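# Fold glasses, close their case, leave it flat

## Task

Fold both temple arms of the eyeglasses lying in the open case, then close the case lid with the glasses inside, so that the case rests flat on the table. The result must hold by itself once the robot lets go; anything that stays in place only because the robot holds it does not count.

## Robot and tools

Robot: two 6-joint arms with parallel grippers, named left_arm and right_arm. The names are not image sides. left_arm's base sits at (-0.039, +0.231, 0) m and right_arm's at (+0.009, -0.363, 0) m, each turned slightly about z. All reported poses use one scene frame: origin on the tabletop between the arms, +x out over the table, +z up, left_arm toward +y. Fingers point along the gripper's +z axis and close along its y axis. The reported hand point lies between the finger pads, roughly 1 cm behind the tips, and may be somewhat off, especially when the arm is stretched far.

Tool execute_actions, argument actions: a list holding zero or one item. Empty list: no motion, just returns the present state. An item with only steps (1 to 300) is a wait: no new command, it returns after that many 1/30 s control steps since the previous result, counting your reply time. An item with rows (1 to 15 rows) and optional steps (1 to 15, default 15) is a motion; each row is used for one step and the final row repeats if rows run out. Optional pictures (true/false) chooses whether camera images come back; they come by default. A refused call sends nothing.

Each row is one flat list of 14 numbers, every one in [-1, 1], covering both arms even if one stays still: left_arm waist, shoulder, elbow, wrist pitch, wrist yaw, wrist roll, gripper opening, then the same seven for right_arm. The six joint numbers are offsets, not targets: they are scaled joint changes measured from the joint angles shown in the latest result that lists them (or, before any such result in a scene and for later calls inside one reply, from where the arm is when the action begins), never from the preceding row. A value of 1.0 equals 1.202 rad for waist, 1.258 shoulder, 1.238 elbow, 2.073 wrist pitch, 2.022 wrist yaw and wrist roll. Joint ranges (rad): waist -2.618 to 3.054, shoulder 0 to 3.142, elbow 0 to 3.142, wrist pitch -1.571 to 1.571, wrist yaw -1.571 to 1.571, wrist roll -2.094 to 2.094. Asking for more than 0.036 rad beyond a range end gets the call refused; true ends may differ by up to 0.036 rad, and overshooting requests get clipped, reported as "joint sent to its limit" (possibly about an earlier action). The opening number is absolute, not an offset: +1 fully open, -1 closed.

Motion details: each joint's target stays within a lead of its measured angle per step (waist 0.202, shoulder 0.258, elbow 0.238, wrist pitch 0.573, wrist yaw and roll 0.522 rad), and targets are scaled back if they would move the hand over 70 mm from where it is, so big changes take several actions. Arms droop under all-zero offsets; to hold a posture, in a reply's first call send the offsets that return each joint to its intended angle, then zeros, and enlarge the correction if a joint still lags. Between calls the arms keep heading for the last row's target until they settle or a step is HELD.

Result lines: the state line gives each gripper's end_effector_position (m) and end_effector_quat_wxyz. Joint positions and Joint velocities list each arm's six joints (rad, rad/s) plus pad gap (m; 0.094 fully open). grip_measured is the finger opening on the command scale; readings can be off by about 1 mm. "joint command not followed" means a clearance check altered some targets. HELD flags steps where your row was partly or fully not sent. Joint torques are total drive output and noisy. MOTOR HOT appears at 75 °C; OVER-TEMPERATURE FAULT lines mean an arm was stopped (at 90 °C) or went limp (at 100 °C), so avoid long heavy holds.

Gripping: to hold something, command an opening roughly 0.03 below grip_measured; a smaller gap grips more softly. Pads exert roughly 50-62 N, less on very thin parts, with a brief harder spike on contact. Expect occasional tugs on held items or pushes on loose ones.

Cameras: cam_head_left and cam_head_right (896x504) are fixed overhead; cam_left_wrist and cam_right_wrist (504x504, fisheye) ride on the hands. Calibration is given in OpenCV form and may be slightly off.

zoom_image: camera (one of the four names) and region [x0, y0, x1, y1] in that camera's pixels, top-left origin, at most 504 by 504; shows a closer view of its latest image.

read_manual: optional section, "licences" only; returns licence text and does not move anything.

finished_scene: argument scene, the number of the scene being ended; irreversible, and the result tells whether the goal was met. Replying without a tool call also ends everything. Finish only after releasing the case and confirming it stays closed and flat.

Avoid: dropping or knocking anything off the table, slamming the lid, hard pushes, arms colliding or pressing each other, and jerky or wasteful motion.

Each tool is called after "Call:" as name([rows], argument=value, ...), one row to a line, values as JSON.

## Session

Call:
execute_actions(actions=[])

Scene clock: 0.00 s of 5000.00 s.
left_arm: end_effector_position=(+0.1653, +0.1479, +0.1211) grip_measured=+1.000 end_effector_quat_wxyz=(+0.347, +0.214, +0.749, -0.522) | right_arm: end_effector_position=(+0.1852, -0.5167, +0.1157) grip_measured=+1.000 end_effector_quat_wxyz=(-0.000, -0.539, +0.841, -0.040)
Joint positions: left_arm=[ 0.623  1.613  0.636 -1.289  1.289  1.58   0.094] | right_arm=[-0.619  1.355  1.063 -1.202  0.024 -1.845  0.094]
Joint velocities: left_arm=[-0.017 -0.002  0.007 -0.051  0.022 -0.037  0.   ] | right_arm=[-0.012  0.012 -0.002  0.051  0.037  0.051  0.   ]
Joint torques (N m, as the arm reports them, + toward a larger angle): no reading

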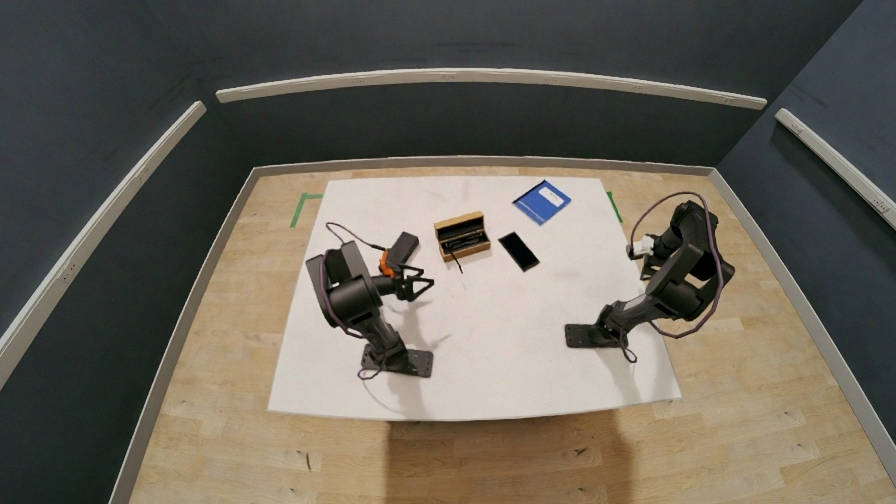

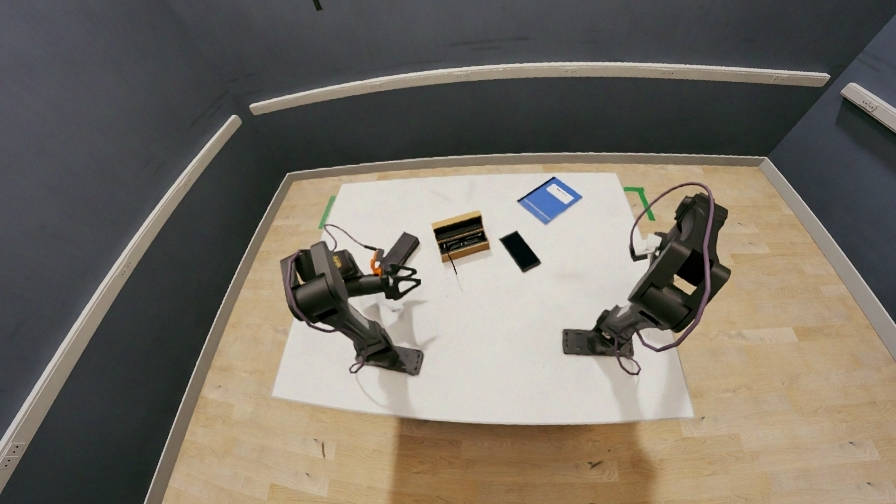

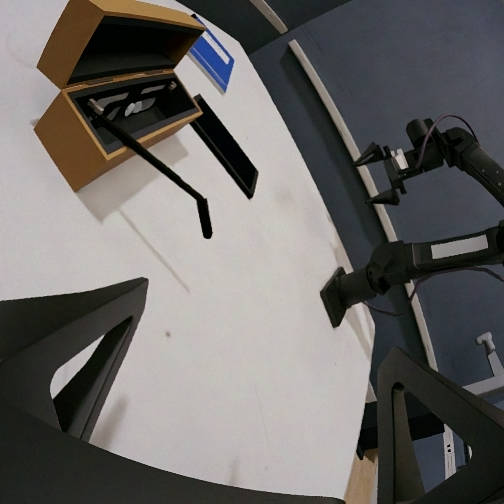

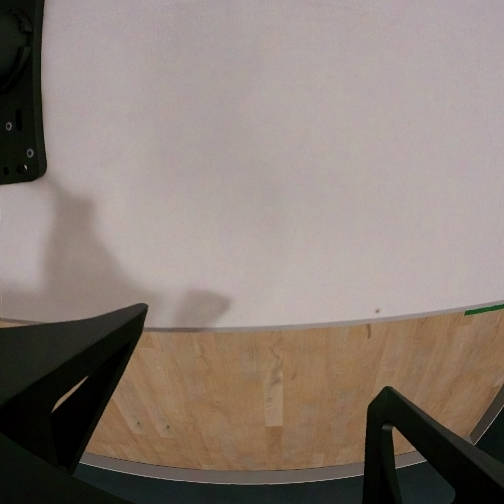

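Call:
zoom_image(camera="cam_head_left", region=[400, 190, 540, 300])

Call:
zoom_image(camera="cam_left_wrist", region=[0, 0, 280, 280])

Call:
zoom_image(camera="cam_head_right", region=[400, 190, 540, 300])

Region (400, 190, 540, 300) of cam_head_left's 896x504 image, scaled by 3.600, with more detail than that image has; it fills the top 396 rows of this view, and the rest is white.

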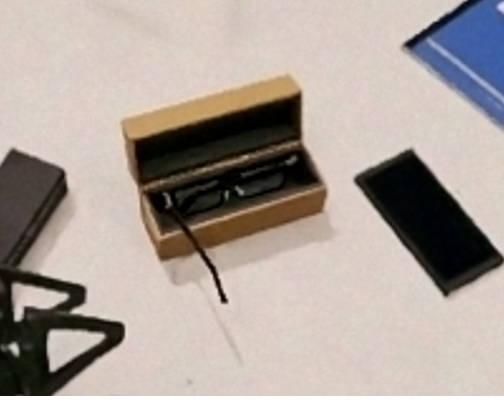

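Region (0, 0, 280, 280) of cam_left_wrist's 504x504 image, scaled by 1.800, with more detail than that image has.

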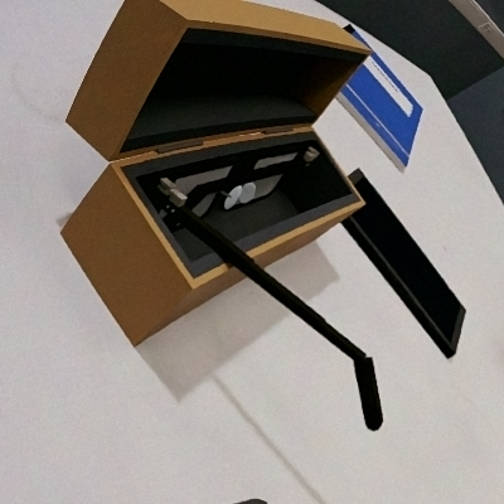

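Region (400, 190, 540, 300) of cam_head_right's 896x504 image, scaled by 3.600, with more detail than that image has; it fills the top 396 rows of this view, and the rest is white.

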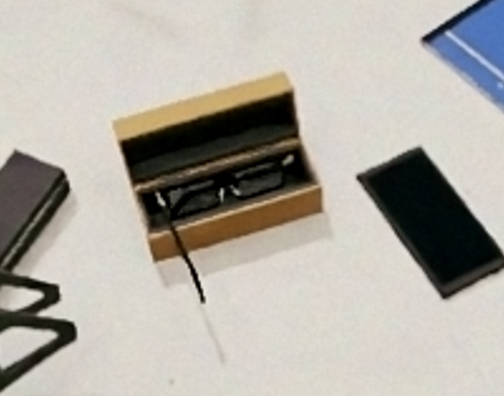

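Call:
execute_actions([
  {"rows":[[0,-0.41,0.16,0,0,0,-1,0,0,0,0,0,0,1]]},
], pictures=false)

Call:
execute_actions([
  {"steps":30},
], pictures=false)

Call:
execute_actions([
  {"rows":[[0,0,0,0.28,-0.637,-0.78,-1,0,0,0,0,0,0,1]]},
], pictures=false)

Call:
execute_actions([
  {"steps":40},
], pictures=false)

Call:
execute_actions([
  {"rows":[[-0.75,0,0,0,0,0,-1,0,0,0,0,0,0,1]]},
], pictures=false)

Call:
execute_actions([
  {"steps":40},
], pictures=false)

Scene clock: 18.23 s of 5000.00 s.
left_arm: end_effector_position=(+0.1781, +0.1551, +0.2301) grip_measured=-0.985 end_effector_quat_wxyz=(+0.524, +0.427, +0.678, -0.288) | right_arm: end_effector_position=(+0.1852, -0.5167, +0.1157) grip_measured=+1.000 end_effector_quat_wxyz=(-0.000, -0.539, +0.841, -0.040)
Joint positions: left_arm=[ 0.623  1.088  0.841 -1.273  1.283  1.577  0.001] | right_arm=[-0.619  1.355  1.063 -1.202  0.024 -1.845  0.094]
Joint velocities: left_arm=[ 0.012 -0.022 -0.012 -0.066 -0.022 -0.095 -0.   ] | right_arm=[-0.007  0.002  0.002 -0.051  0.007  0.051  0.   ]
Joint torques (N m, as the arm reports them, + toward a larger angle): left_arm=[-0.03 -0.66  5.8   0.45  0.74  0.02] | right_arm=[-0.21 -4.1   4.54  0.51  0.04 -0.01]
Steps of this call (steps 1 to 90: nothing new was sent; then 14.73 s passed at rest; steps 91 to 105: all 15 steps of this action). Readings (joint positions):
91: left_arm=[0.623 1.586 0.652 -1.289 1.274 1.577] | right_arm=[-0.619 1.355 1.063 -1.202 0.024 -1.845]
92: left_arm=[0.623 1.526 0.687 -1.289 1.263 1.577] | right_arm=[-0.619 1.355 1.063 -1.202 0.024 -1.845]
94: left_arm=[0.623 1.362 0.775 -1.274 1.265 1.576] | right_arm=[-0.619 1.355 1.063 -1.202 0.024 -1.845]
98: left_arm=[0.623 1.091 0.841 -1.266 1.286 1.577] | right_arm=[-0.619 1.355 1.063 -1.202 0.024 -1.845]
105: the state above

Scene clock: 19.23 s of 5000.00 s.
left_arm: end_effector_position=(+0.1781, +0.1551, +0.2299) grip_measured=-0.985 end_effector_quat_wxyz=(+0.524, +0.427, +0.678, -0.288) | right_arm: end_effector_position=(+0.1852, -0.5167, +0.1157) grip_measured=+1.000 end_effector_quat_wxyz=(-0.000, -0.539, +0.841, -0.040)
Joint positions: left_arm=[ 0.623  1.088  0.841 -1.273  1.282  1.577  0.001] | right_arm=[-0.619  1.355  1.063 -1.202  0.024 -1.845  0.094]
Joint velocities: left_arm=[ 0.007  0.007 -0.017  0.037  0.051  0.051 -0.001] | right_arm=[ 0.002  0.002  0.022  0.007 -0.037  0.051  0.   ]
Joint torques (N m, as the arm reports them, + toward a larger angle): left_arm=[-0.09 -0.53  5.82  0.45  0.75  0.03] | right_arm=[-0.18 -4.06  4.62  0.55  0.05  0.02]
Steps of this call (steps 1 to 15: the robot went on to your last target; steps 16 to 30: nothing new was sent). Readings (joint positions):
1: left_arm=[0.623 1.088 0.841 -1.273 1.282 1.577] | right_arm=[-0.619 1.355 1.063 -1.202 0.024 -1.845]
2: left_arm=[0.623 1.088 0.841 -1.273 1.282 1.577] | right_arm=[-0.619 1.355 1.063 -1.202 0.024 -1.845]
4: left_arm=[0.623 1.088 0.841 -1.273 1.282 1.577] | right_arm=[-0.619 1.355 1.063 -1.202 0.024 -1.845]
8: left_arm=[0.623 1.088 0.841 -1.273 1.282 1.577] | right_arm=[-0.619 1.355 1.063 -1.202 0.024 -1.845]
30: the state above
All arms were judged still, so your last target was given up. Only a new action makes them travel on or press farther. Fingers that are still opening or closing keep moving.

Scene clock: 19.73 s of 5000.00 s.
left_arm: end_effector_position=(+0.2248, +0.3522, +0.1476) grip_measured=-0.985 end_effector_quat_wxyz=(+0.297, -0.112, +0.947, +0.056) | right_arm: end_effector_position=(+0.1852, -0.5167, +0.1157) grip_measured=+1.000 end_effector_quat_wxyz=(-0.000, -0.539, +0.841, -0.040)
Joint positions: left_arm=[ 0.622  1.085  0.841 -0.721  0.106  0.221  0.001] | right_arm=[-0.619  1.355  1.063 -1.202  0.024 -1.845  0.094]
Joint velocities: left_arm=[ 0.002 -0.007  0.002  0.154 -0.725 -1.531 -0.001] | right_arm=[-0.012 -0.007  0.007  0.007  0.051 -0.037  0.   ]
Joint torques (N m, as the arm reports them, + toward a larger angle): left_arm=[ 0.06 -1.94  7.29  1.74  0.02 -0.05] | right_arm=[-0.15 -4.25  4.52  0.46  0.05  0.02]
Steps of this call (steps 1 to 15: all 15 steps of this action). Readings (joint positions):
1: left_arm=[0.622 1.086 0.841 -1.219 1.221 1.506] | right_arm=[-0.619 1.355 1.063 -1.202 0.024 -1.845]
2: left_arm=[0.622 1.085 0.841 -1.132 1.130 1.420] | right_arm=[-0.619 1.355 1.063 -1.202 0.024 -1.845]
4: left_arm=[0.622 1.085 0.841 -0.982 0.934 1.230] | right_arm=[-0.619 1.355 1.063 -1.202 0.024 -1.845]
8: left_arm=[0.622 1.085 0.841 -0.808 0.527 0.830] | right_arm=[-0.619 1.355 1.063 -1.202 0.024 -1.845]
15: the state above

Scene clock: 21.07 s of 5000.00 s.
left_arm: end_effector_position=(+0.2200, +0.3699, +0.1493) grip_measured=-0.985 end_effector_quat_wxyz=(+0.298, -0.228, +0.924, +0.073) | right_arm: end_effector_position=(+0.1852, -0.5167, +0.1157) grip_measured=+1.000 end_effector_quat_wxyz=(-0.000, -0.539, +0.841, -0.040)
Joint positions: left_arm=[ 0.622  1.085  0.841 -0.704  0.006  0.005  0.001] | right_arm=[-0.619  1.355  1.063 -1.202  0.024 -1.845  0.094]
Joint velocities: left_arm=[ 0.007 -0.002  0.002  0.037  0.022 -0.037  0.   ] | right_arm=[ 0.017  0.007 -0.002 -0.037 -0.022 -0.051  0.   ]
Joint torques (N m, as the arm reports them, + toward a larger angle): left_arm=[ 0.06 -1.96  7.45  1.81 -0.12 -0.04] | right_arm=[-0.11 -4.3   4.49  0.49  0.05  0.03]
Steps of this call (steps 1 to 30: the robot went on to your last target; steps 31 to 40: nothing new was sent). Readings (joint positions):
1: left_arm=[0.622 1.085 0.841 -0.718 0.085 0.178] | right_arm=[-0.619 1.355 1.063 -1.202 0.024 -1.845]
2: left_arm=[0.622 1.085 0.841 -0.714 0.068 0.143] | right_arm=[-0.619 1.355 1.063 -1.202 0.024 -1.845]
4: left_arm=[0.622 1.085 0.841 -0.710 0.044 0.093] | right_arm=[-0.619 1.355 1.063 -1.202 0.024 -1.845]
8: left_arm=[0.622 1.085 0.841 -0.706 0.020 0.040] | right_arm=[-0.619 1.355 1.063 -1.202 0.024 -1.845]
40: the state above
All arms were judged still, so your last target was given up. Only a new action makes them travel on or press farther. Fingers that are still opening or closing keep moving.

Scene clock: 21.57 s of 5000.00 s.
left_arm: end_effector_position=(+0.2304, +0.1114, +0.1502) grip_measured=-0.985 end_effector_quat_wxyz=(+0.301, +0.198, +0.930, -0.071) | right_arm: end_effector_position=(+0.1852, -0.5167, +0.1157) grip_measured=+1.000 end_effector_quat_wxyz=(-0.000, -0.539, +0.841, -0.040)
Joint positions: left_arm=[-0.279  1.085  0.841 -0.698  0.019  0.003  0.001] | right_arm=[-0.619  1.355  1.063 -1.202  0.024 -1.845  0.094]
Joint velocities: left_arm=[-0.042  0.007  0.002  0.081 -0.007  0.022 -0.   ] | right_arm=[-0.002  0.007 -0.012 -0.051 -0.051  0.022  0.   ]
Joint torques (N m, as the arm reports them, + toward a larger angle): left_arm=[ 0.33 -2.21  7.38  1.66 -0.11  0.03] | right_arm=[ 0.05 -4.3   4.54  0.5   0.1   0.  ]
Steps of this call (steps 1 to 15: all 15 steps of this action). Readings (joint positions):
1: left_arm=[0.593 1.085 0.841 -0.704 -0.011 0.003] | right_arm=[-0.619 1.355 1.063 -1.202 0.024 -1.845]
2: left_arm=[0.531 1.085 0.841 -0.703 -0.015 0.003] | right_arm=[-0.619 1.355 1.063 -1.202 0.024 -1.845]
4: left_arm=[0.383 1.085 0.841 -0.701 -0.010 0.003] | right_arm=[-0.619 1.355 1.063 -1.202 0.024 -1.845]
8: left_arm=[0.085 1.085 0.841 -0.698 -0.002 0.003] | right_arm=[-0.619 1.355 1.063 -1.202 0.024 -1.845]
15: the state above

Scene clock: 22.90 s of 5000.00 s.
left_arm: end_effector_position=(+0.2305, +0.1116, +0.1502) grip_measured=-0.985 end_effector_quat_wxyz=(+0.301, +0.198, +0.930, -0.071) | right_arm: end_effector_position=(+0.1852, -0.5167, +0.1157) grip_measured=+1.000 end_effector_quat_wxyz=(-0.000, -0.539, +0.841, -0.040)
Joint positions: left_arm=[-0.28   1.085  0.841 -0.698  0.017  0.003  0.001] | right_arm=[-0.619  1.355  1.063 -1.202  0.024 -1.845  0.094]
Joint velocities: left_arm=[-0.032 -0.002 -0.002  0.007 -0.022 -0.037  0.001] | right_arm=[ 0.007  0.007  0.002 -0.022 -0.007  0.022  0.   ]
Joint torques (N m, as the arm reports them, + toward a larger angle): left_arm=[-0.02 -2.2   7.38  1.65 -0.11  0.03] | right_arm=[-0.07 -4.27  4.65  0.5   0.06 -0.03]
Steps of this call (steps 1 to 15: the robot went on to your last target; steps 16 to 40: nothing new was sent). Readings (joint positions):
1: left_arm=[-0.280 1.085 0.841 -0.698 0.019 0.003] | right_arm=[-0.619 1.355 1.063 -1.202 0.024 -1.845]
2: left_arm=[-0.280 1.085 0.841 -0.698 0.018 0.003] | right_arm=[-0.619 1.355 1.063 -1.202 0.024 -1.845]
4: left_arm=[-0.280 1.085 0.841 -0.698 0.017 0.003] | right_arm=[-0.619 1.355 1.063 -1.202 0.024 -1.845]
8: left_arm=[-0.280 1.085 0.841 -0.698 0.017 0.003] | right_arm=[-0.619 1.355 1.063 -1.202 0.024 -1.845]
40: the state above
All arms were judged still, so your last target was given up. Only a new action makes them travel on or press farther. Fingers that are still opening or closing keep moving.

Call:
execute_actions([
  {"rows":[[0,0.05,0,0,0,0,-1,0,0,0,0,0,0,1],[0,0.1,0,0,0,0,-1,0,0,0,0,0,0,1],[0,0.15,0,0,0,0,-1,0,0,0,0,0,0,1],[0,0.2,0,0,0,0,-1,0,0,0,0,0,0,1]]},
], pictures=false)

Call:
execute_actions([
  {"rows":[[-0.08,0.03,0.03,0,0,0,-1,0,0,0,0,0,0,1]],"steps":10},
], pictures=false)

Call:
execute_actions([
  {"rows":[[-0.08,0.08,0.07,0.01,0,0,-1,0,0,0,0,0,0,1]],"steps":10},
])

Call:
execute_actions([
  {"rows":[[-0.075,0.11,0.09,0.01,0,0,-1,0,0,0,0,0,0,1]]},
])

Call:
zoom_image(camera="cam_head_right", region=[400, 190, 540, 300])

Scene clock: 29.83 s of 5000.00 s.
left_arm: end_effector_position=(+0.2301, +0.1118, +0.0764) grip_measured=-0.985 end_effector_quat_wxyz=(+0.176, +0.203, +0.962, -0.045) | right_arm: end_effector_position=(+0.1852, -0.5167, +0.1157) grip_measured=+1.000 end_effector_quat_wxyz=(-0.000, -0.539, +0.841, -0.040)
Joint positions: left_arm=[-0.28   1.354  0.841 -0.693  0.017  0.003  0.001] | right_arm=[-0.619  1.355  1.063 -1.202  0.024 -1.845  0.094]
Joint velocities: left_arm=[-0.012 -0.022  0.012 -0.007  0.037 -0.007 -0.001] | right_arm=[ 0.007  0.017  0.022  0.037 -0.037  0.037  0.   ]
Joint torques (N m, as the arm reports them, + toward a larger angle): left_arm=[ 0.04 -5.57  6.85  1.21  0.04 -0.01] | right_arm=[-0.22 -4.08  4.51  0.51  0.07 -0.02]
Steps of this call (steps 1 to 90: nothing new was sent; then 3.43 s passed at rest; steps 91 to 105: all 15 steps of this action). Readings (joint positions):
91: left_arm=[-0.280 1.091 0.841 -0.697 0.017 0.003] | right_arm=[-0.619 1.355 1.063 -1.202 0.024 -1.845]
92: left_arm=[-0.280 1.111 0.841 -0.694 0.017 0.003] | right_arm=[-0.619 1.355 1.063 -1.202 0.024 -1.845]
94: left_arm=[-0.280 1.199 0.841 -0.687 0.017 0.003] | right_arm=[-0.619 1.355 1.063 -1.202 0.024 -1.845]
98: left_arm=[-0.280 1.355 0.841 -0.691 0.017 0.003] | right_arm=[-0.619 1.355 1.063 -1.202 0.024 -1.845]
105: the state above

Scene clock: 30.17 s of 5000.00 s.
left_arm: end_effector_position=(+0.2192, +0.0868, +0.0710) grip_measured=-0.985 end_effector_quat_wxyz=(+0.163, +0.248, +0.954, -0.051) | right_arm: end_effector_position=(+0.1852, -0.5167, +0.1157) grip_measured=+1.000 end_effector_quat_wxyz=(-0.000, -0.539, +0.841, -0.040)
Joint positions: left_arm=[-0.372  1.385  0.851 -0.693  0.017  0.003  0.001] | right_arm=[-0.619  1.355  1.063 -1.202  0.024 -1.845  0.094]
Joint velocities: left_arm=[-0.012  0.012 -0.027 -0.022  0.007  0.022  0.001] | right_arm=[ 0.007  0.007  0.012 -0.037  0.022  0.037  0.   ]
Joint torques (N m, as the arm reports them, + toward a larger angle): left_arm=[-0.31 -3.78  9.11  1.22  0.04  0.01] | right_arm=[-0.18 -4.08  4.49  0.52  0.08  0.03]
Steps of this call (steps 1 to 10: all 10 steps of this action). Readings (joint positions):
1: left_arm=[-0.291 1.357 0.843 -0.693 0.011 0.003] | right_arm=[-0.619 1.355 1.063 -1.202 0.024 -1.845]
2: left_arm=[-0.314 1.365 0.846 -0.693 0.010 0.003] | right_arm=[-0.619 1.355 1.063 -1.202 0.024 -1.845]
4: left_arm=[-0.358 1.379 0.851 -0.693 0.014 0.003] | right_arm=[-0.619 1.355 1.063 -1.202 0.024 -1.845]
8: left_arm=[-0.372 1.385 0.851 -0.693 0.017 0.003] | right_arm=[-0.619 1.355 1.063 -1.202 0.024 -1.845]
10: the state above

Scene clock: 30.50 s of 5000.00 s.
left_arm: end_effector_position=(+0.2195, +0.0533, +0.0637) grip_measured=-0.985 end_effector_quat_wxyz=(+0.151, +0.292, +0.943, -0.055) | right_arm: end_effector_position=(+0.1852, -0.5167, +0.1157) grip_measured=+1.000 end_effector_quat_wxyz=(-0.000, -0.539, +0.841, -0.040)
Joint positions: left_arm=[-0.465  1.484  0.911 -0.676  0.017  0.002  0.001] | right_arm=[-0.619  1.355  1.063 -1.202  0.024 -1.845  0.094]
Joint velocities: left_arm=[ 0.007 -0.022  0.002 -0.007  0.007 -0.022 -0.001] | right_arm=[ 0.007 -0.012 -0.007 -0.022 -0.037 -0.007  0.   ]
Joint torques (N m, as the arm reports them, + toward a larger angle): left_arm=[-0.31 -5.07  8.88  1.2   0.03  0.02] | right_arm=[ 0.   -4.11  4.5   0.51  0.03  0.  ]
Steps of this call (steps 1 to 10: all 10 steps of this action). Readings (joint positions):
1: left_arm=[-0.383 1.398 0.862 -0.701 0.012 0.002] | right_arm=[-0.619 1.355 1.063 -1.202 0.024 -1.845]
2: left_arm=[-0.406 1.423 0.881 -0.701 0.011 0.002] | right_arm=[-0.619 1.355 1.063 -1.202 0.024 -1.845]
4: left_arm=[-0.448 1.468 0.907 -0.683 0.014 0.002] | right_arm=[-0.619 1.355 1.063 -1.202 0.024 -1.845]
8: left_arm=[-0.465 1.484 0.911 -0.676 0.017 0.002] | right_arm=[-0.619 1.355 1.063 -1.202 0.024 -1.845]
10: the state above
camera_calibration (this result's frames):
cam_left_wrist: T_world_to_cam=[[-0.288967, -0.956064, 0.049399, 0.117833], [-0.944691, 0.293129, 0.147086, 0.219407], [-0.155104, -0.00416388, -0.987889, 0.200131], [0, 0, 0, 1]] pos_world=[0.272362, 0.0491744, 0.159614]

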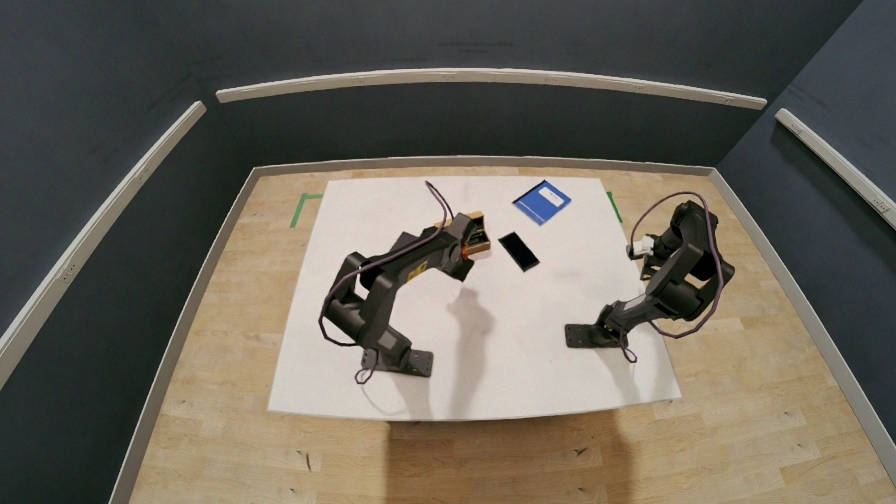

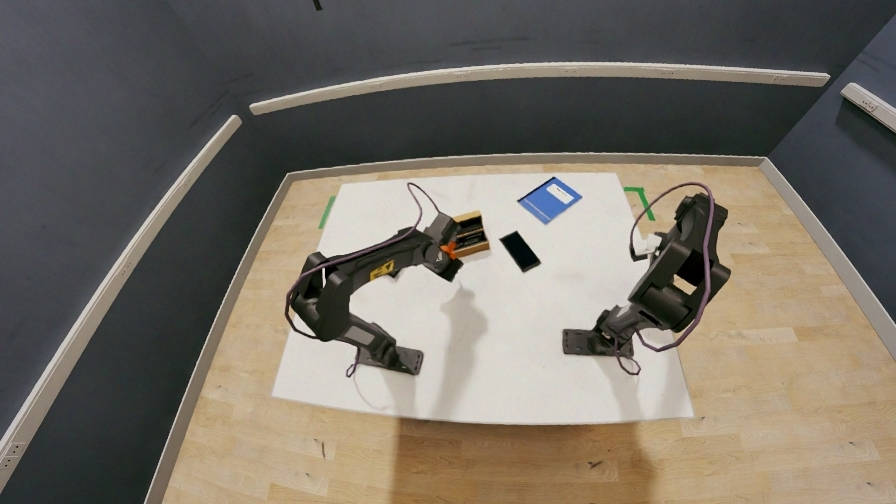

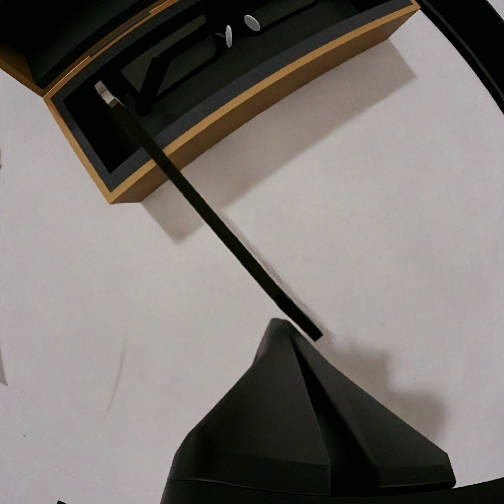

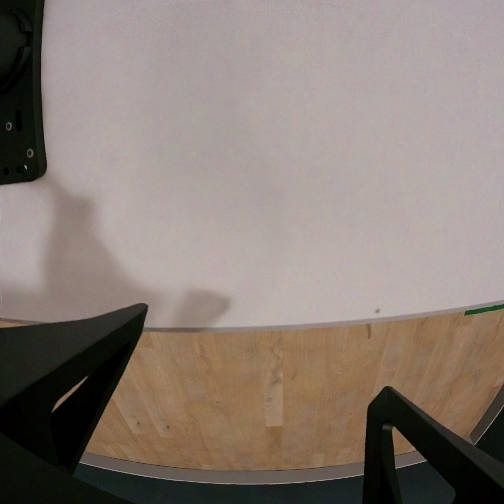

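Scene clock: 31.00 s of 5000.00 s.
left_arm: end_effector_position=(+0.2213, +0.0161, +0.0491) grip_measured=-0.985 end_effector_quat_wxyz=(+0.132, +0.334, +0.931, -0.056) | right_arm: end_effector_position=(+0.1852, -0.5167, +0.1157) grip_measured=+1.000 end_effector_quat_wxyz=(-0.000, -0.539, +0.841, -0.040)
Joint positions: left_arm=[-0.553  1.624  0.997 -0.656  0.017  0.002  0.001] | right_arm=[-0.619  1.355  1.063 -1.202  0.024 -1.845  0.094]
Joint velocities: left_arm=[ 0.007  0.002 -0.012 -0.051 -0.007 -0.066  0.   ] | right_arm=[-0.022 -0.002 -0.022  0.007  0.007  0.022  0.   ]
Joint torques (N m, as the arm reports them, + toward a larger angle): left_arm=[-0.23 -6.55  8.73  1.11  0.04  0.01] | right_arm=[-0.22 -4.19  4.46  0.48  0.02 -0.01]
Steps of this call (steps 1 to 15: all 15 steps of this action). Readings (joint positions):
1: left_arm=[-0.474 1.501 0.927 -0.688 0.012 0.002] | right_arm=[-0.619 1.355 1.063 -1.202 0.024 -1.845]
2: left_arm=[-0.494 1.535 0.955 -0.691 0.011 0.002] | right_arm=[-0.619 1.355 1.063 -1.202 0.024 -1.845]
4: left_arm=[-0.533 1.598 0.992 -0.666 0.013 0.002] | right_arm=[-0.619 1.355 1.063 -1.202 0.024 -1.845]
8: left_arm=[-0.553 1.624 0.997 -0.656 0.017 0.002] | right_arm=[-0.619 1.355 1.063 -1.202 0.024 -1.845]
15: the state above
camera_calibration (this result's frames):
cam_left_wrist: T_world_to_cam=[[-0.370716, -0.927936, 0.0387989, 0.101633], [-0.910892, 0.371424, 0.179776, 0.223869], [-0.181231, 0.0313041, -0.982942, 0.190753], [0, 0, 0, 1]] pos_world=[0.276167, 0.00518711, 0.14331]

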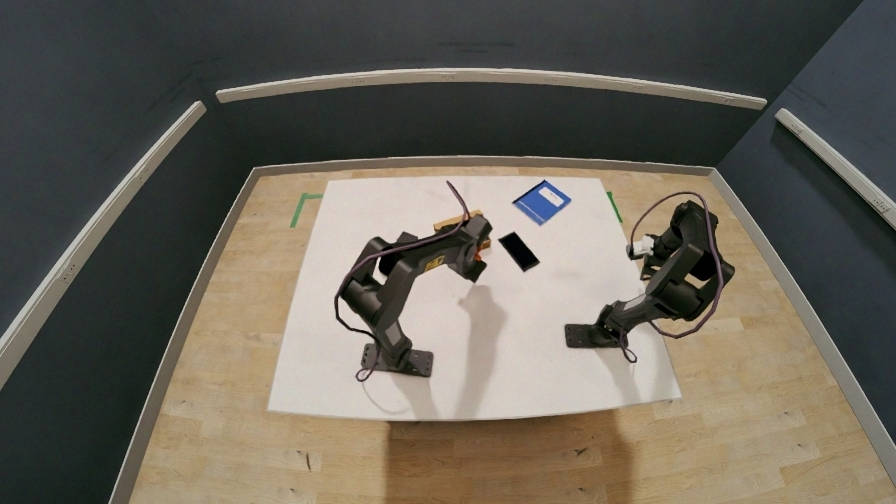

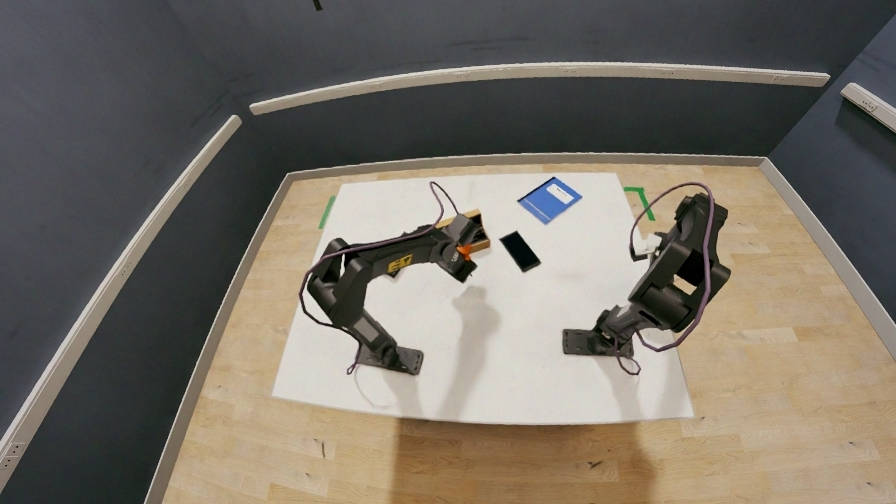

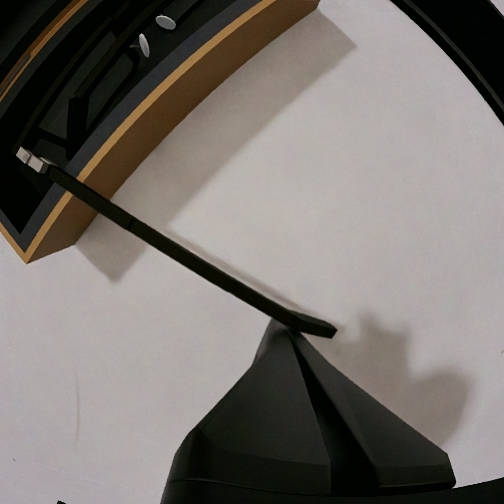

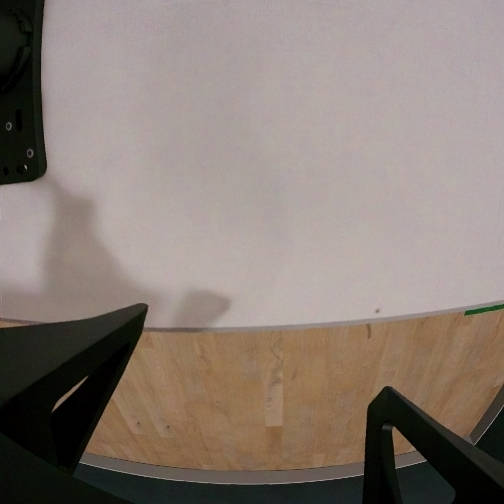

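Region (400, 190, 540, 300) of cam_head_right's 896x504 image, scaled by 3.600, with more detail than that image has; it fills the top 396 rows of this view, and the rest is white.

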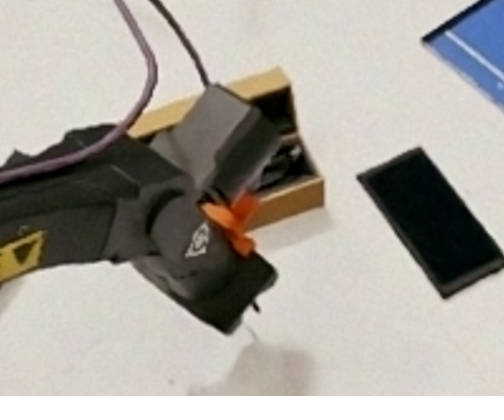

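Call:
execute_actions([
  {"rows":[[0.01,0,0.02,0.03,0,0,-1,0,0,0,0,0,0,1],[0.01,0,0.02,0.03,0,0,-1,0,0,0,0,0,0,1],[0.02,0,0.02,0.06,0,0,-1,0,0,0,0,0,0,1],[0.02,0,0.02,0.06,0,0,-1,0,0,0,0,0,0,1],[0.03,0,0.02,0.09,0,0,-1,0,0,0,0,0,0,1],[0.03,0,0.02,0.09,0,0,-1,0,0,0,0,0,0,1],[0.04,0,0.02,0.12,0,0,-1,0,0,0,0,0,0,1]]},
])

Scene clock: 35.20 s of 5000.00 s.
left_arm: end_effector_position=(+0.2699, -0.0036, +0.0702) grip_measured=-0.985 end_effector_quat_wxyz=(+0.236, +0.309, +0.917, -0.087) | right_arm: end_effector_position=(+0.1852, -0.5167, +0.1157) grip_measured=+1.000 end_effector_quat_wxyz=(-0.000, -0.539, +0.841, -0.040)
Joint positions: left_arm=[-0.513  1.624  0.997 -0.437  0.017  0.002  0.001] | right_arm=[-0.619  1.355  1.063 -1.202  0.024 -1.845  0.094]
Joint velocities: left_arm=[-0.007 -0.007  0.012  0.168  0.007 -0.022 -0.001] | right_arm=[-0.017  0.002  0.002 -0.007 -0.022 -0.022  0.   ]
Joint torques (N m, as the arm reports them, + toward a larger angle): left_arm=[ 0.63 -6.88  8.9   1.58  0.04  0.  ] | right_arm=[-0.12 -4.26  4.5   0.53  0.04  0.02]
Steps of this call (steps 1 to 15: the robot went on to your last target; steps 16 to 90: nothing new was sent; then 0.70 s passed at rest; steps 91 to 105: all 15 steps of this action). Readings (joint positions):
91: left_arm=[-0.553 1.624 0.997 -0.652 0.017 0.002] | right_arm=[-0.619 1.355 1.063 -1.202 0.024 -1.845]
92: left_arm=[-0.553 1.624 0.997 -0.645 0.017 0.002] | right_arm=[-0.619 1.355 1.063 -1.202 0.024 -1.845]
94: left_arm=[-0.549 1.624 0.997 -0.617 0.017 0.002] | right_arm=[-0.619 1.355 1.063 -1.202 0.024 -1.845]
98: left_arm=[-0.525 1.624 0.997 -0.524 0.017 0.002] | right_arm=[-0.619 1.355 1.063 -1.202 0.024 -1.845]
105: the state above
camera_calibration (this result's frames):
cam_left_wrist: T_world_to_cam=[[-0.345929, -0.93254, 0.103446, 0.0893507], [-0.938225, 0.344769, -0.0294643, 0.293568], [-0.00818849, -0.107249, -0.994199, 0.174488], [0, 0, 0, 1]] pos_world=[0.307771, 0.000823462, 0.172882]

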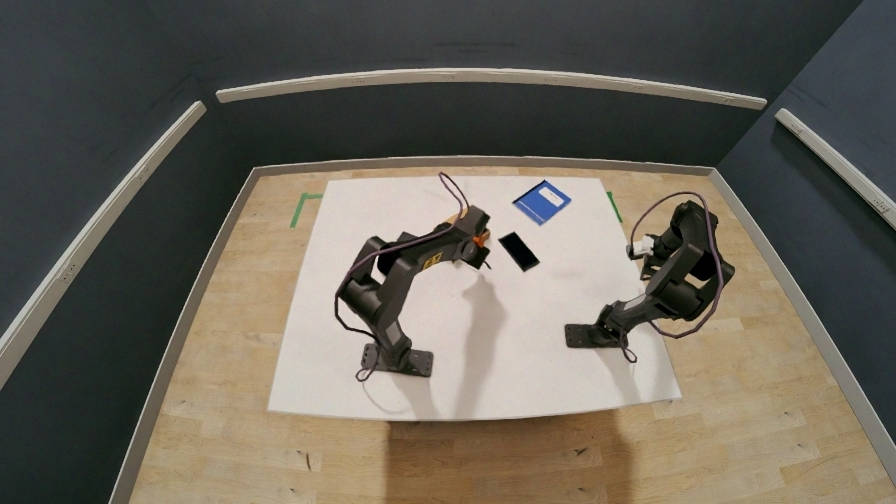

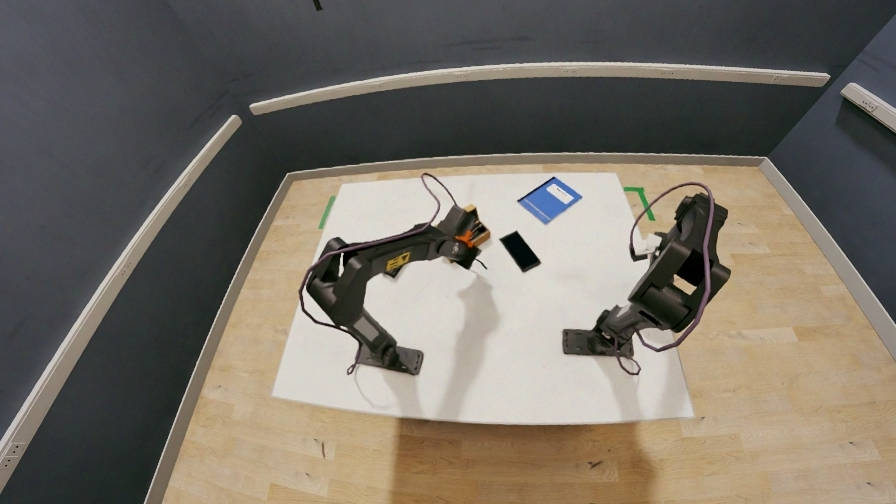

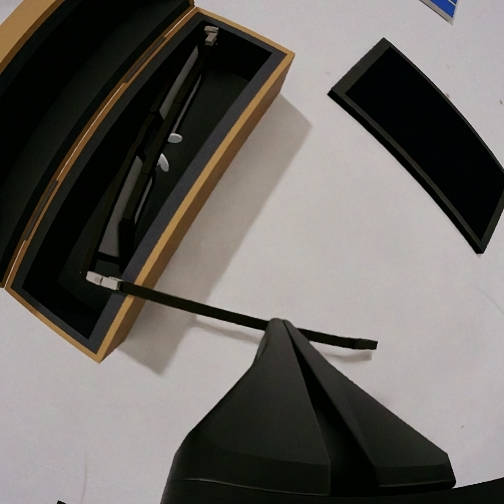

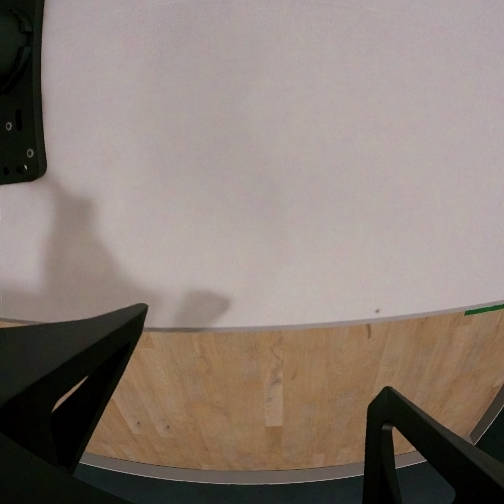

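Call:
execute_actions([
  {"rows":[[-0.04,-0.4,-0.2,0.2,0,0,-1,0,0,0,0,0,0,1]]},
], pictures=false)

Call:
execute_actions([
  {"rows":[[0,0,-0.49,0.46,0,0,-1,0,0,0,0,0,0,1]]},
], pictures=false)

Call:
execute_actions([
  {"steps":30},
])

Scene clock: 44.93 s of 5000.00 s.
left_arm: end_effector_position=(+0.2566, -0.0126, +0.2312) grip_measured=-0.985 end_effector_quat_wxyz=(+0.522, +0.284, +0.781, -0.193) | right_arm: end_effector_position=(+0.1852, -0.5167, +0.1157) grip_measured=+1.000 end_effector_quat_wxyz=(-0.000, -0.539, +0.841, -0.040)
Joint positions: left_arm=[-0.553  1.112  0.754 -0.032  0.017  0.002  0.001] | right_arm=[-0.619  1.355  1.063 -1.202  0.024 -1.845  0.094]
Joint velocities: left_arm=[-0.002 -0.007 -0.012  0.022  0.007 -0.037 -0.   ] | right_arm=[ 0.002 -0.002  0.007  0.022 -0.007  0.007  0.   ]
Joint torques (N m, as the arm reports them, + toward a larger angle): left_arm=[-0.74 -2.27  7.58  2.4   0.02 -0.01] | right_arm=[-0.05 -4.17  4.72  0.53  0.01  0.01]
Steps of this call (steps 1 to 30: the robot went on to your last target; steps 31 to 90: nothing new was sent; then 6.23 s passed at rest; steps 91 to 105: all 15 steps of this action). Readings (joint positions):
91: left_arm=[-0.517 1.590 0.950 -0.341 0.016 0.002] | right_arm=[-0.619 1.355 1.063 -1.202 0.024 -1.845]
92: left_arm=[-0.525 1.522 0.874 -0.265 0.016 0.002] | right_arm=[-0.619 1.355 1.063 -1.202 0.024 -1.845]
94: left_arm=[-0.545 1.358 0.773 -0.222 0.017 0.002] | right_arm=[-0.619 1.355 1.063 -1.202 0.024 -1.845]
98: left_arm=[-0.553 1.142 0.754 -0.112 0.017 0.002] | right_arm=[-0.619 1.355 1.063 -1.202 0.024 -1.845]
105: the state above

Scene clock: 45.43 s of 5000.00 s.
left_arm: end_effector_position=(+0.2202, +0.0171, +0.1536) grip_measured=-0.985 end_effector_quat_wxyz=(+0.620, +0.258, +0.705, -0.227) | right_arm: end_effector_position=(+0.1852, -0.5167, +0.1157) grip_measured=+1.000 end_effector_quat_wxyz=(-0.000, -0.539, +0.841, -0.040)
Joint positions: left_arm=[-0.553  1.116  0.134  0.854  0.017  0.002  0.001] | right_arm=[-0.619  1.355  1.063 -1.202  0.024 -1.845  0.094]
Joint velocities: left_arm=[ 0.002  0.007 -0.017  0.418  0.007 -0.051  0.   ] | right_arm=[-0.002 -0.012  0.027 -0.022  0.007  0.037  0.   ]
Joint torques (N m, as the arm reports them, + toward a larger angle): left_arm=[-0.08 -1.92  7.62  2.32  0.02  0.02] | right_arm=[-0.01 -4.14  4.42  0.54  0.05 -0.01]
Steps of this call (steps 1 to 15: all 15 steps of this action). Readings (joint positions):
1: left_arm=[-0.553 1.111 0.712 0.068 0.017 0.002] | right_arm=[-0.619 1.355 1.063 -1.202 0.024 -1.845]
2: left_arm=[-0.553 1.108 0.646 0.208 0.017 0.002] | right_arm=[-0.619 1.355 1.063 -1.202 0.024 -1.845]
4: left_arm=[-0.553 1.108 0.492 0.447 0.017 0.002] | right_arm=[-0.619 1.355 1.063 -1.202 0.024 -1.845]
8: left_arm=[-0.553 1.109 0.199 0.714 0.017 0.002] | right_arm=[-0.619 1.355 1.063 -1.202 0.024 -1.845]
15: the state above

Scene clock: 46.43 s of 5000.00 s.
left_arm: end_effector_position=(+0.2214, +0.0161, +0.1686) grip_measured=-0.985 end_effector_quat_wxyz=(+0.641, +0.251, +0.686, -0.234) | right_arm: end_effector_position=(+0.1852, -0.5167, +0.1157) grip_measured=+1.000 end_effector_quat_wxyz=(-0.000, -0.539, +0.841, -0.040)
Joint positions: left_arm=[-0.553  1.116  0.134  0.914  0.017  0.002  0.001] | right_arm=[-0.619  1.355  1.063 -1.202  0.024 -1.845  0.094]
Joint velocities: left_arm=[ 0.007  0.012  0.002 -0.007 -0.066 -0.051  0.   ] | right_arm=[-0.012  0.007 -0.012 -0.066 -0.007  0.022  0.   ]
Joint torques (N m, as the arm reports them, + toward a larger angle): left_arm=[-0.02 -2.    7.61  2.44  0.01  0.  ] | right_arm=[-0.27 -4.02  4.51  0.48  0.07 -0.01]
Steps of this call (steps 1 to 30: the robot went on to your last target). Readings (joint positions):
1: left_arm=[-0.553 1.116 0.134 0.868 0.017 0.002] | right_arm=[-0.619 1.355 1.063 -1.202 0.024 -1.845]
2: left_arm=[-0.553 1.116 0.134 0.879 0.017 0.002] | right_arm=[-0.619 1.355 1.063 -1.202 0.024 -1.845]
4: left_arm=[-0.553 1.116 0.134 0.894 0.017 0.002] | right_arm=[-0.619 1.355 1.063 -1.202 0.024 -1.845]
8: left_arm=[-0.553 1.116 0.134 0.907 0.017 0.002] | right_arm=[-0.619 1.355 1.063 -1.202 0.024 -1.845]
30: the state above
All arms were judged still, so your last target was given up. Only a new action makes them travel on or press farther. Fingers that are still opening or closing keep moving.
camera_calibration (this result's frames):
cam_left_wrist: T_world_to_cam=[[-0.550067, -0.781582, 0.294203, 0.0913551], [-0.566568, 0.0904406, -0.819037, 0.299046], [0.613537, -0.617211, -0.492568, 0.0600703], [0, 0, 0, 1]] pos_world=[0.182826, 0.0814317, 0.247641]

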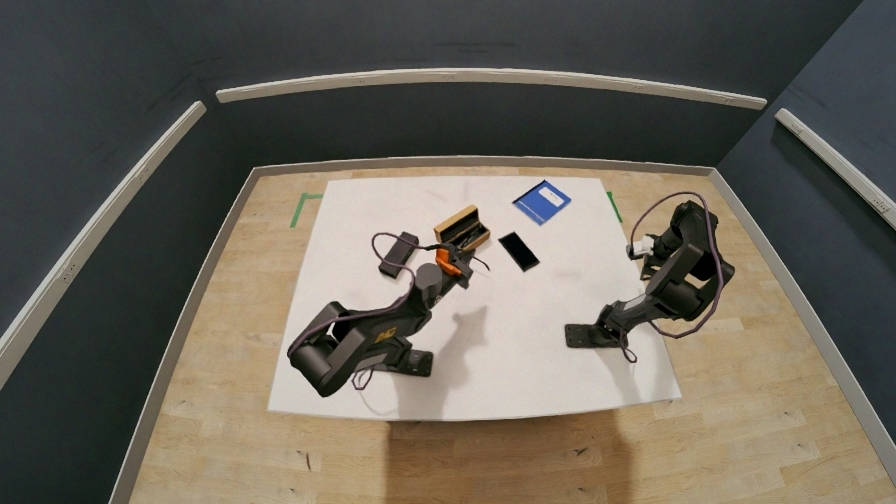

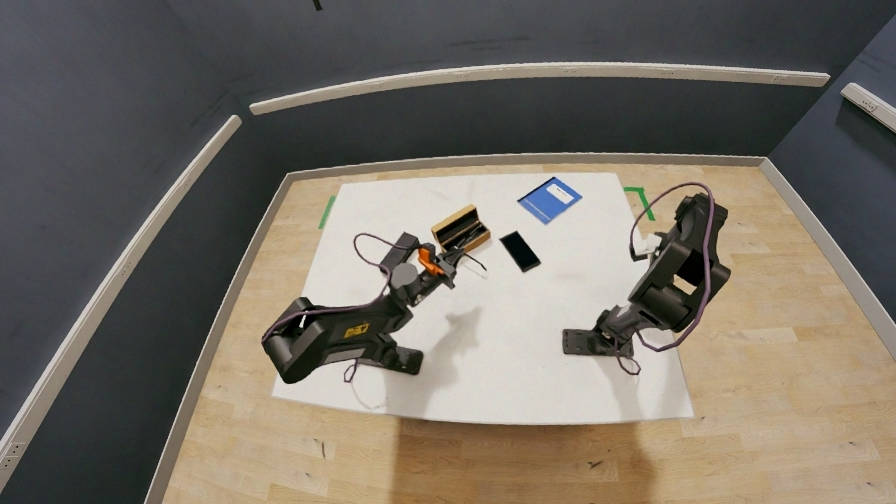

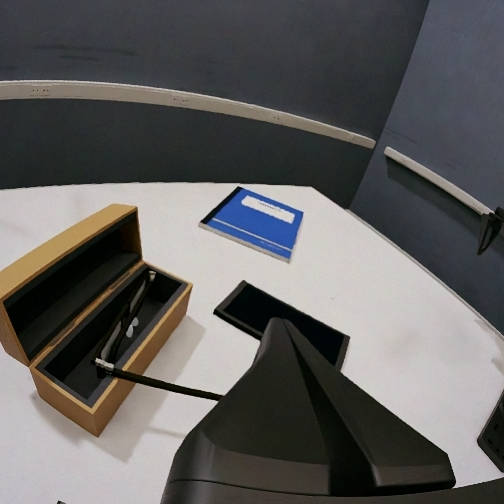

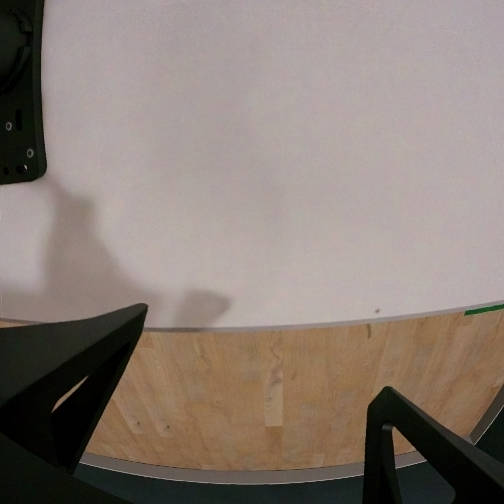

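Call:
execute_actions([
  {"rows":[[0,0.1,0,0,0,0,-1,0,0,0,0,0,0,1],[0,0.1,0,0,0,0,-1,0,0,0,0,0,0,1],[0,0.1,0,0,0,0,-1,0,0,0,0,0,0,1],[0,0.2,0,0,0,0,-1,0,0,0,0,0,0,1],[0,0.2,0,0,0,0,-1,0,0,0,0,0,0,1],[0,0.27,0,0,0,0,-1,0,0,0,0,0,0,1],[0,0.3,0,0,0,0,-1,0,0,0,0,0,0,1],[0,0.34,0,0,0,0,-1,0,0,0,0,0,0,1]]},
], pictures=false)

Call:
execute_actions([
  {"rows":[[0,0.09,0.13,-0.01,0,0,-1,0,0,0,0,0,0,1]]},
])

Scene clock: 49.70 s of 5000.00 s.
left_arm: end_effector_position=(+0.2145, +0.0217, +0.0306) grip_measured=-0.985 end_effector_quat_wxyz=(+0.477, +0.294, +0.809, -0.177) | right_arm: end_effector_position=(+0.1852, -0.5167, +0.1157) grip_measured=+1.000 end_effector_quat_wxyz=(-0.000, -0.539, +0.841, -0.040)
Joint positions: left_arm=[-0.553  1.544  0.134  0.907  0.017  0.002  0.001] | right_arm=[-0.619  1.355  1.063 -1.202  0.024 -1.845  0.094]
Joint velocities: left_arm=[ 0.002  0.002 -0.007 -0.051 -0.007 -0.022  0.001] | right_arm=[ 0.007  0.007  0.002  0.022 -0.037 -0.022  0.   ]
Joint torques (N m, as the arm reports them, + toward a larger angle): left_arm=[-0.02 -3.53  4.4   2.29  0.02  0.01] | right_arm=[-0.13 -4.15  4.38  0.49  0.09  0.  ]
Steps of this call (steps 1 to 83: nothing new was sent; steps 84 to 98: all 15 steps of this action). Readings (joint positions):
84: left_arm=[-0.553 1.134 0.134 0.925 0.017 0.002] | right_arm=[-0.619 1.355 1.063 -1.202 0.024 -1.845]
85: left_arm=[-0.553 1.168 0.134 0.940 0.017 0.002] | right_arm=[-0.619 1.355 1.063 -1.202 0.024 -1.845]
87: left_arm=[-0.553 1.241 0.134 0.938 0.017 0.002] | right_arm=[-0.619 1.355 1.063 -1.202 0.024 -1.845]
91: left_arm=[-0.553 1.452 0.134 0.940 0.017 0.002] | right_arm=[-0.619 1.355 1.063 -1.202 0.024 -1.845]
98: the state above

Scene clock: 50.20 s of 5000.00 s.
left_arm: end_effector_position=(+0.2462, -0.0041, +0.0415) grip_measured=-0.985 end_effector_quat_wxyz=(+0.491, +0.291, +0.801, -0.182) | right_arm: end_effector_position=(+0.1852, -0.5167, +0.1157) grip_measured=+1.000 end_effector_quat_wxyz=(-0.000, -0.539, +0.841, -0.040)
Joint positions: left_arm=[-0.553  1.648  0.28   0.898  0.017  0.002  0.001] | right_arm=[-0.619  1.355  1.063 -1.202  0.024 -1.845  0.094]
Joint velocities: left_arm=[-0.012  0.012 -0.002  0.051 -0.022 -0.037 -0.   ] | right_arm=[-0.022  0.007 -0.022  0.051  0.037  0.037  0.   ]
Joint torques (N m, as the arm reports them, + toward a larger angle): left_arm=[-0.08 -4.02  5.82  2.11  0.02  0.  ] | right_arm=[-0.12 -4.19  4.65  0.52  0.04  0.  ]
Steps of this call (steps 1 to 15: all 15 steps of this action). Readings (joint positions):
1: left_arm=[-0.553 1.560 0.152 0.902 0.017 0.002] | right_arm=[-0.619 1.355 1.063 -1.202 0.024 -1.845]
2: left_arm=[-0.553 1.596 0.189 0.893 0.017 0.002] | right_arm=[-0.619 1.355 1.063 -1.202 0.024 -1.845]
4: left_arm=[-0.553 1.643 0.255 0.891 0.017 0.002] | right_arm=[-0.619 1.355 1.063 -1.202 0.024 -1.845]
8: left_arm=[-0.553 1.648 0.280 0.900 0.017 0.002] | right_arm=[-0.619 1.355 1.063 -1.202 0.024 -1.845]
15: the state above
camera_calibration (this result's frames):
cam_left_wrist: T_world_to_cam=[[-0.465085, -0.850871, 0.244368, 0.107424], [-0.784139, 0.267832, -0.559814, 0.254427], [0.410879, -0.451979, -0.791766, 0.0327943], [0, 0, 0, 1]] pos_world=[0.235993, 0.0380826, 0.142146]

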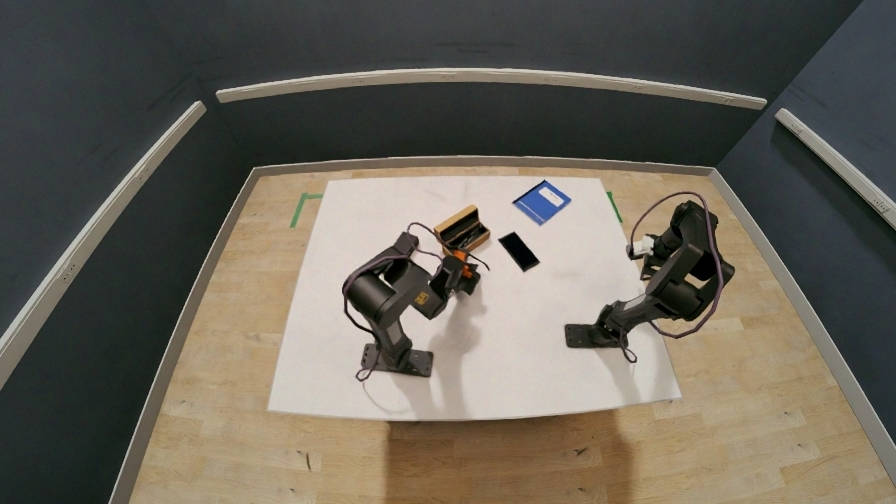

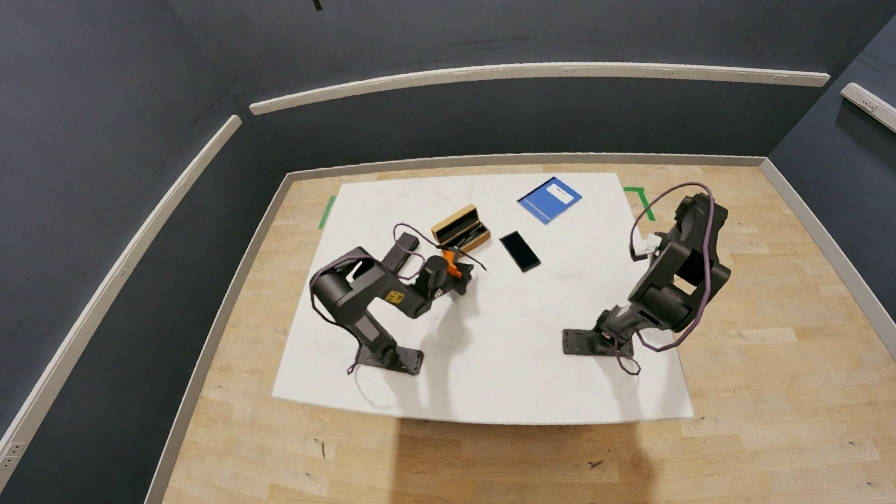

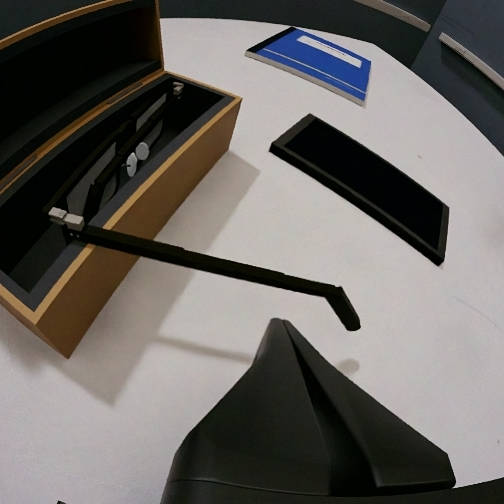

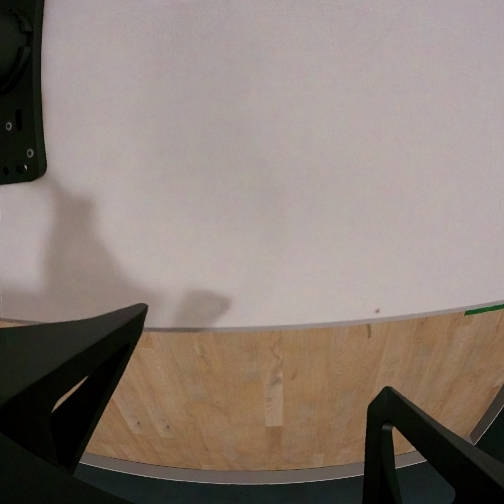

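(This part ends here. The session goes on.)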